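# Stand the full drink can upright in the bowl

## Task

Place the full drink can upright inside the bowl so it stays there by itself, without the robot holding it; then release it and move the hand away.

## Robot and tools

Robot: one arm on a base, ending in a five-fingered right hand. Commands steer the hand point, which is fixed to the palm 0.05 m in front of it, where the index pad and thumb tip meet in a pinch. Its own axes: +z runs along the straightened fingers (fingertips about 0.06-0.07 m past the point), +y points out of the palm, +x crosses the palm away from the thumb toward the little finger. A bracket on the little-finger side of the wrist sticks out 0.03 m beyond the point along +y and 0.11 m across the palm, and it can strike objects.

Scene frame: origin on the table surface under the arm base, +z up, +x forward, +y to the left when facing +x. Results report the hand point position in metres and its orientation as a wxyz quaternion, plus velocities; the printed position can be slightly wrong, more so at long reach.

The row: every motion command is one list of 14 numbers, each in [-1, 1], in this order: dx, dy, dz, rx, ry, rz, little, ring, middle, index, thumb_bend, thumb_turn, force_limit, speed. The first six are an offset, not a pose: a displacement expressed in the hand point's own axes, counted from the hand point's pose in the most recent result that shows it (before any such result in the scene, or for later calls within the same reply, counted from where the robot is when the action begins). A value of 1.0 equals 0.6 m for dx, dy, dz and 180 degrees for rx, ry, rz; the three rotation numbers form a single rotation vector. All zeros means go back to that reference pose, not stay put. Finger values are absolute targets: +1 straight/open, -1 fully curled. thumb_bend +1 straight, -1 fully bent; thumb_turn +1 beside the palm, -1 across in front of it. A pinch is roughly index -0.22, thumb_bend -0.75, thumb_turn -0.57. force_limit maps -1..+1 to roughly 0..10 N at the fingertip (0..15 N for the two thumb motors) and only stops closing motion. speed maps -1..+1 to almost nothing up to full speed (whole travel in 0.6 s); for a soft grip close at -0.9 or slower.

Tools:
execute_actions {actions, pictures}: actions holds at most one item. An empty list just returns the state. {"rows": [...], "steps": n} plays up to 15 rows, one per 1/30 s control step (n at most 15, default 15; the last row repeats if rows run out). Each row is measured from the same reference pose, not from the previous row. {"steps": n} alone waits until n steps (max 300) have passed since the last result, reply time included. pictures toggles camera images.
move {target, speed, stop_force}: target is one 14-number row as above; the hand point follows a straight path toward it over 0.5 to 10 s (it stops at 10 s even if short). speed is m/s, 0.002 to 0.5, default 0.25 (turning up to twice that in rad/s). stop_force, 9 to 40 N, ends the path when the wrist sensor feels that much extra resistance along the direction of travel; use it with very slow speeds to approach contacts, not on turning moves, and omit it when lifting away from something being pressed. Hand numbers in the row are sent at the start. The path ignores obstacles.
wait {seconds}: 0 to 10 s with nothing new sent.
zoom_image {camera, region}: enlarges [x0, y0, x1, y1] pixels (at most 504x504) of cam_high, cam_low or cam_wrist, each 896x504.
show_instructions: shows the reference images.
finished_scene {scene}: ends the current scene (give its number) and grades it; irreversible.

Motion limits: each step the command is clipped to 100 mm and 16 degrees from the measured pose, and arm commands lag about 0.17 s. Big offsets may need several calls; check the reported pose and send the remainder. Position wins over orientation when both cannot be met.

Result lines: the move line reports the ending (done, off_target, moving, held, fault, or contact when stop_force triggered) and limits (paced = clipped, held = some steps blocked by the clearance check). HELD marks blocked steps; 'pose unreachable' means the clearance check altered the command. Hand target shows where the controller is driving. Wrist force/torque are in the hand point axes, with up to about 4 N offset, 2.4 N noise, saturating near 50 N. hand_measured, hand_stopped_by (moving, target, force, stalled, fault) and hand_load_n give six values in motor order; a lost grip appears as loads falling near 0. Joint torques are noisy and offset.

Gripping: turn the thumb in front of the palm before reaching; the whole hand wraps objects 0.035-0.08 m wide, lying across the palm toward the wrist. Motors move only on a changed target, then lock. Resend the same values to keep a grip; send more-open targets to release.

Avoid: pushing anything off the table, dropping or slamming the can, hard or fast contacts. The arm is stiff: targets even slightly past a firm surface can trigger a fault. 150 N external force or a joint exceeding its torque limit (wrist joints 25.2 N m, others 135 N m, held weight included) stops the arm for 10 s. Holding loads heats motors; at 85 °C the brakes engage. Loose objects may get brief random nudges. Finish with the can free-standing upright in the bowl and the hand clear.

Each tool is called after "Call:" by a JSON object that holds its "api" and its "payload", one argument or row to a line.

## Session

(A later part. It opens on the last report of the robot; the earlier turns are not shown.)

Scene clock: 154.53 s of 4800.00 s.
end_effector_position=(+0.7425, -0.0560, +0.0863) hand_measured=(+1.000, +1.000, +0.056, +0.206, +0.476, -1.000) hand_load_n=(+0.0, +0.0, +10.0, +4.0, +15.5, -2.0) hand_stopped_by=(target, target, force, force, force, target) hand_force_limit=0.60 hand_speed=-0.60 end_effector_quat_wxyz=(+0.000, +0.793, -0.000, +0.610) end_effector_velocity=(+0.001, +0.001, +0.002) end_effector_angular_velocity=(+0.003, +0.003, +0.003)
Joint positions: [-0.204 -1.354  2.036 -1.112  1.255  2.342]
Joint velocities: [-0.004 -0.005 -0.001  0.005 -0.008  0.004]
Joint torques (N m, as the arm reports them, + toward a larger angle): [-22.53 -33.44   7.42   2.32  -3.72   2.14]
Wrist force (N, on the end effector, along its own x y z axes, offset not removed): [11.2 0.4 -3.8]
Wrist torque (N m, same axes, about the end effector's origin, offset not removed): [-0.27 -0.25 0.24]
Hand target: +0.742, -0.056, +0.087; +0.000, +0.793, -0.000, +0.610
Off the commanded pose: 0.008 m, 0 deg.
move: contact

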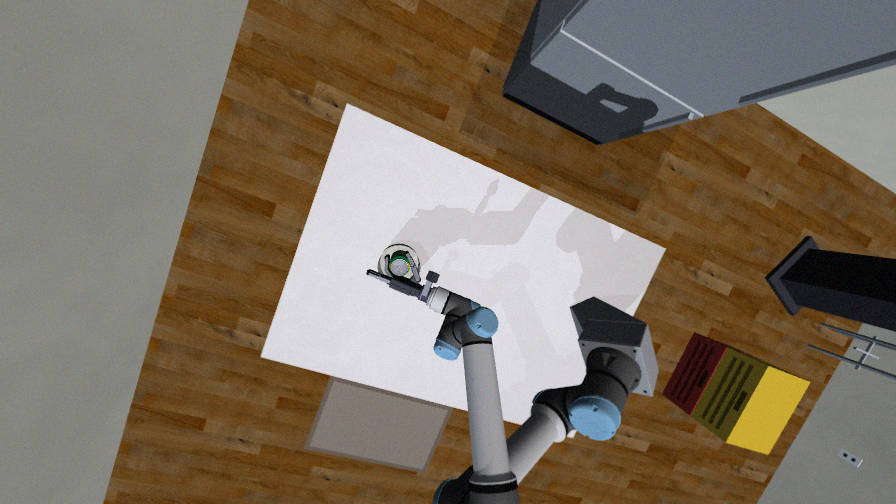

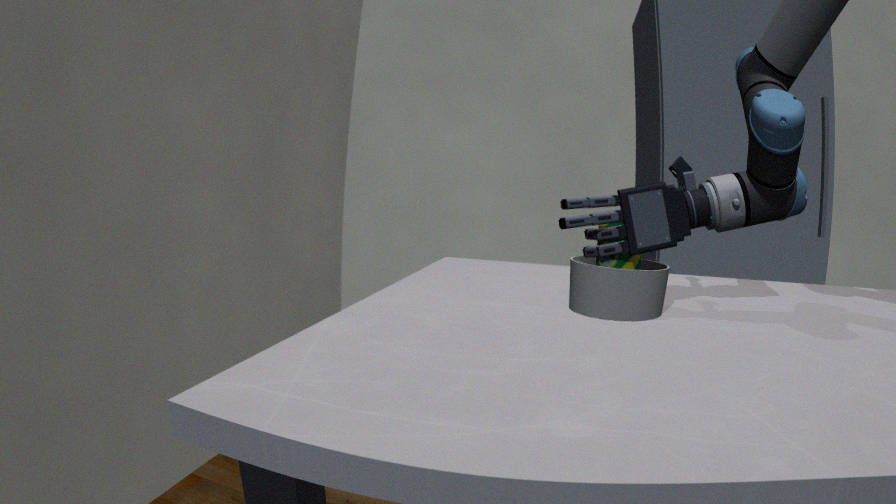

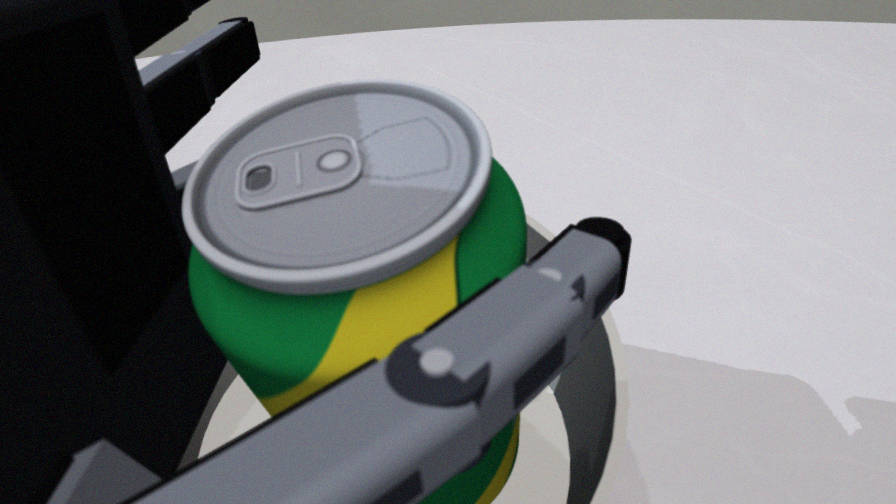

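Call:
{"api": "execute_actions", "payload": {
  "actions": [
    {"rows": [[0.001, 0, 0, 0, 0, 0, 1, 1, 0.4, 0.42, 1, -1, 0.6, -0.3]], "steps": 15}
  ],
  "pictures": false
}}

Call:
{"api": "move", "payload": {
  "target": [0.21, -0.017, -0.056, 0, 0, 0, 1, 1, 0.4, 0.42, 1, -1, 0.6, -0.3],
  "speed": 0.15
}}

Call:
{"api": "move", "payload": {
  "target": [-0.02, -0.3, -0.1, 0, 0, 0, 1, 1, 1, 1, 1, -1, 0.6, -0.3],
  "speed": 0.25
}}

Scene clock: 163.27 s of 4800.00 s.
end_effector_position=(+0.7426, -0.0560, +0.0868) hand_measured=(+1.000, +1.000, +0.400, +0.420, +0.760, -1.000) hand_load_n=(+0.0, +0.0, +0.0, +0.0, +0.0, +0.0) hand_stopped_by=(target, target, target, target, moving, target) hand_force_limit=0.60 hand_speed=-0.30 end_effector_quat_wxyz=(+0.000, +0.793, -0.000, +0.610) end_effector_velocity=(+0.000, -0.001, -0.001) end_effector_angular_velocity=(+0.000, +0.000, -0.001)
Joint positions: [-0.205 -1.355  2.036 -1.111  1.255  2.343]
Joint velocities: [ 0.     0.002 -0.001  0.     0.001  0.   ]
Joint torques (N m, as the arm reports them, + toward a larger angle): [-27.59 -36.12 -19.46   1.15  -1.75   0.47]
Wrist force (N, on the end effector, along its own x y z axes, offset not removed): [1.9 0.0 0.0]
Wrist torque (N m, same axes, about the end effector's origin, offset not removed): [-0.09 -0.29 0.11]
Hand target: +0.743, -0.056, +0.087; +0.000, +0.793, -0.000, +0.610
Off the commanded pose: 0.000 m, 0 deg.
Steps of this call (steps 1 to 90: nothing new was sent; then 5.23 s passed at rest; steps 91 to 105: all 15 steps of this action). Readings (end_effector_position | what the end effector reports):
91: (+0.7424, -0.0560, +0.0865) | hand_measured=(+1.000, +1.000, +0.056, +0.206, +0.476, -1.000) hand_load_n=(+0.0, +0.0, +10.5, +4.5, +15.0, -0.5) hand_stopped_by=(target, target, moving, moving, moving, target) hand_force_limit=0.60 hand_speed=-0.30
92: (+0.7424, -0.0560, +0.0866) | hand_measured=(+1.000, +1.000, +0.056, +0.206, +0.476, -1.000) hand_load_n=(+0.0, +0.0, +10.5, +4.5, +15.0, +0.0) hand_stopped_by=(target, target, moving, moving, moving, target) hand_force_limit=0.60 hand_speed=-0.30
94: (+0.7423, -0.0561, +0.0866) | hand_measured=(+1.000, +1.000, +0.090, +0.240, +0.494, -1.000) hand_load_n=(+0.0, +0.0, +3.5, +0.5, +8.5, -2.5) hand_stopped_by=(target, target, moving, moving, moving, target) hand_force_limit=0.60 hand_speed=-0.30
98: (+0.7423, -0.0561, +0.0866) | hand_measured=(+1.000, +1.000, +0.246, +0.396, +0.588, -1.000) hand_load_n=(+0.0, +0.0, +0.0, +0.0, +0.5, +0.5) hand_stopped_by=(target, target, moving, moving, moving, target) hand_force_limit=0.60 hand_speed=-0.30
105: the state above

Scene clock: 165.20 s of 4800.00 s.
end_effector_position=(+0.7428, -0.0460, +0.2169) hand_measured=(+1.000, +1.000, +0.400, +0.420, +1.000, -1.000) hand_load_n=(+0.0, +0.0, +0.0, +0.0, +0.0, +0.0) hand_stopped_by=(target, target, target, target, target, target) hand_force_limit=0.60 hand_speed=-0.30 end_effector_quat_wxyz=(+0.001, +0.793, -0.000, +0.610) end_effector_velocity=(+0.000, -0.000, +0.003) end_effector_angular_velocity=(+0.001, -0.000, -0.001)
Joint positions: [-0.433 -1.635  2.091 -0.929  1.05   2.451]
Joint velocities: [-0.006 -0.005 -0.     0.004 -0.005  0.003]
Joint torques (N m, as the arm reports them, + toward a larger angle): [-23.16 -27.02   2.16   0.93  -1.7    1.29]
Wrist force (N, on the end effector, along its own x y z axes, offset not removed): [1.0 -1.1 -1.4]
Wrist torque (N m, same axes, about the end effector's origin, offset not removed): [-0.22 -0.14 0.05]
Hand target: +0.743, -0.046, +0.217; +0.001, +0.793, -0.000, +0.610
Off the commanded pose: 0.000 m, 0 deg.
move: done

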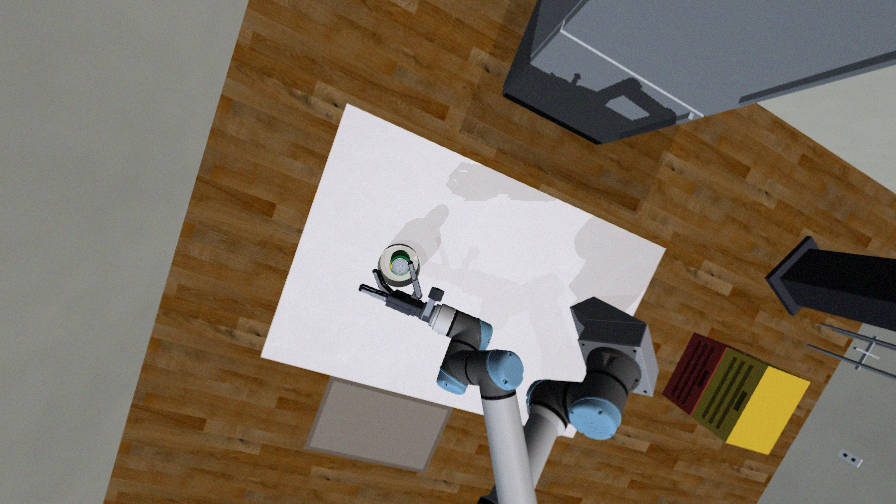

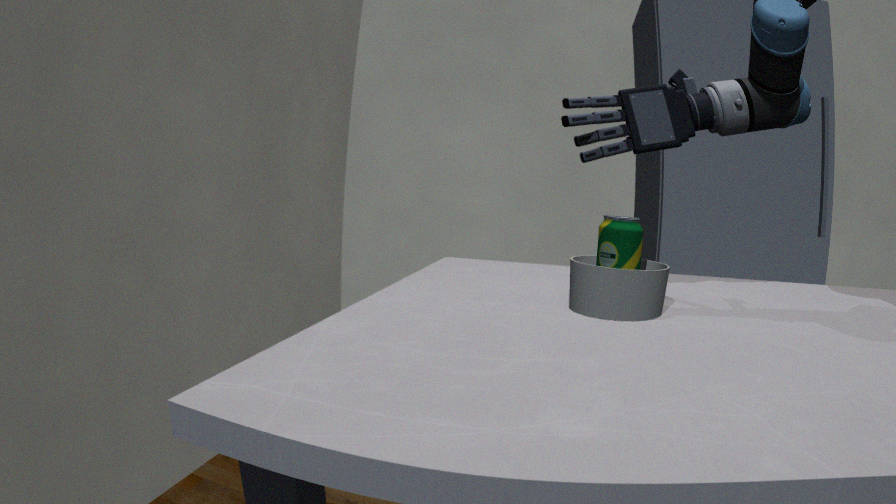

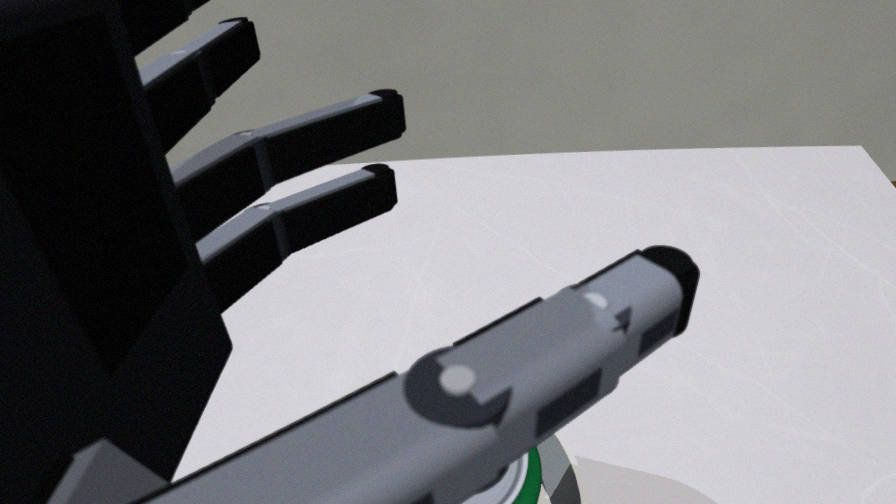

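Scene clock: 166.63 s of 4800.00 s.
end_effector_position=(+0.6821, +0.1338, +0.2210) hand_measured=(+1.000, +1.000, +1.000, +1.000, +1.000, -1.000) hand_load_n=(+0.0, +0.0, +0.0, +0.0, +0.0, +0.0) hand_stopped_by=(target, target, target, target, target, target) hand_force_limit=0.60 hand_speed=-0.30 end_effector_quat_wxyz=(+0.000, +0.793, -0.000, +0.610) end_effector_velocity=(-0.001, +0.002, -0.001) end_effector_angular_velocity=(-0.000, +0.001, -0.002)
Joint positions: [-0.111 -1.957  2.148 -0.61   1.341  2.303]
Joint velocities: [ 0.007 -0.002 -0.     0.005  0.008 -0.003]
Joint torques (N m, as the arm reports them, + toward a larger angle): [ 10.98 -27.62 -24.8    1.11   3.75  -1.71]
Wrist force (N, on the end effector, along its own x y z axes, offset not removed): [0.9 -0.6 0.2]
Wrist torque (N m, same axes, about the end effector's origin, offset not removed): [-0.24 -0.21 0.08]
Hand target: +0.682, +0.134, +0.221; +0.000, +0.792, -0.000, +0.610
Off the commanded pose: 0.001 m, 0 deg.
move: done

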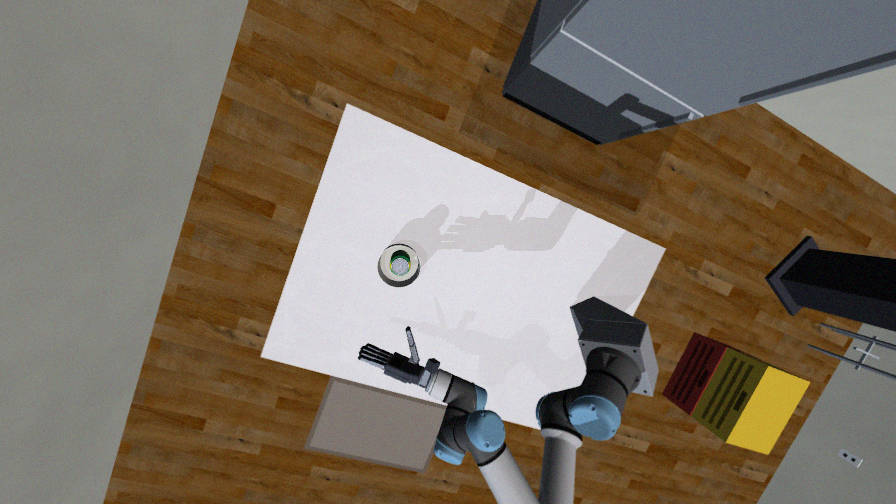

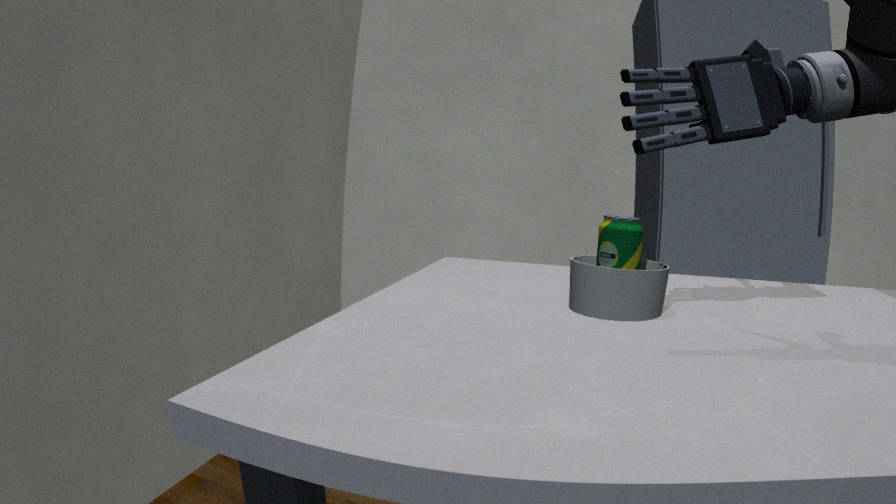

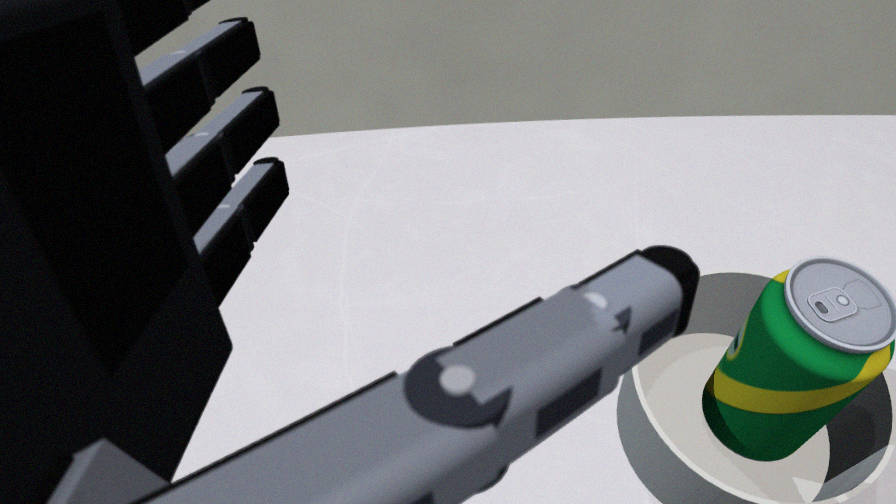

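Call:
{"api": "finished_scene", "payload": {
  "scene": 2
}}

The scene is finished: the task was done.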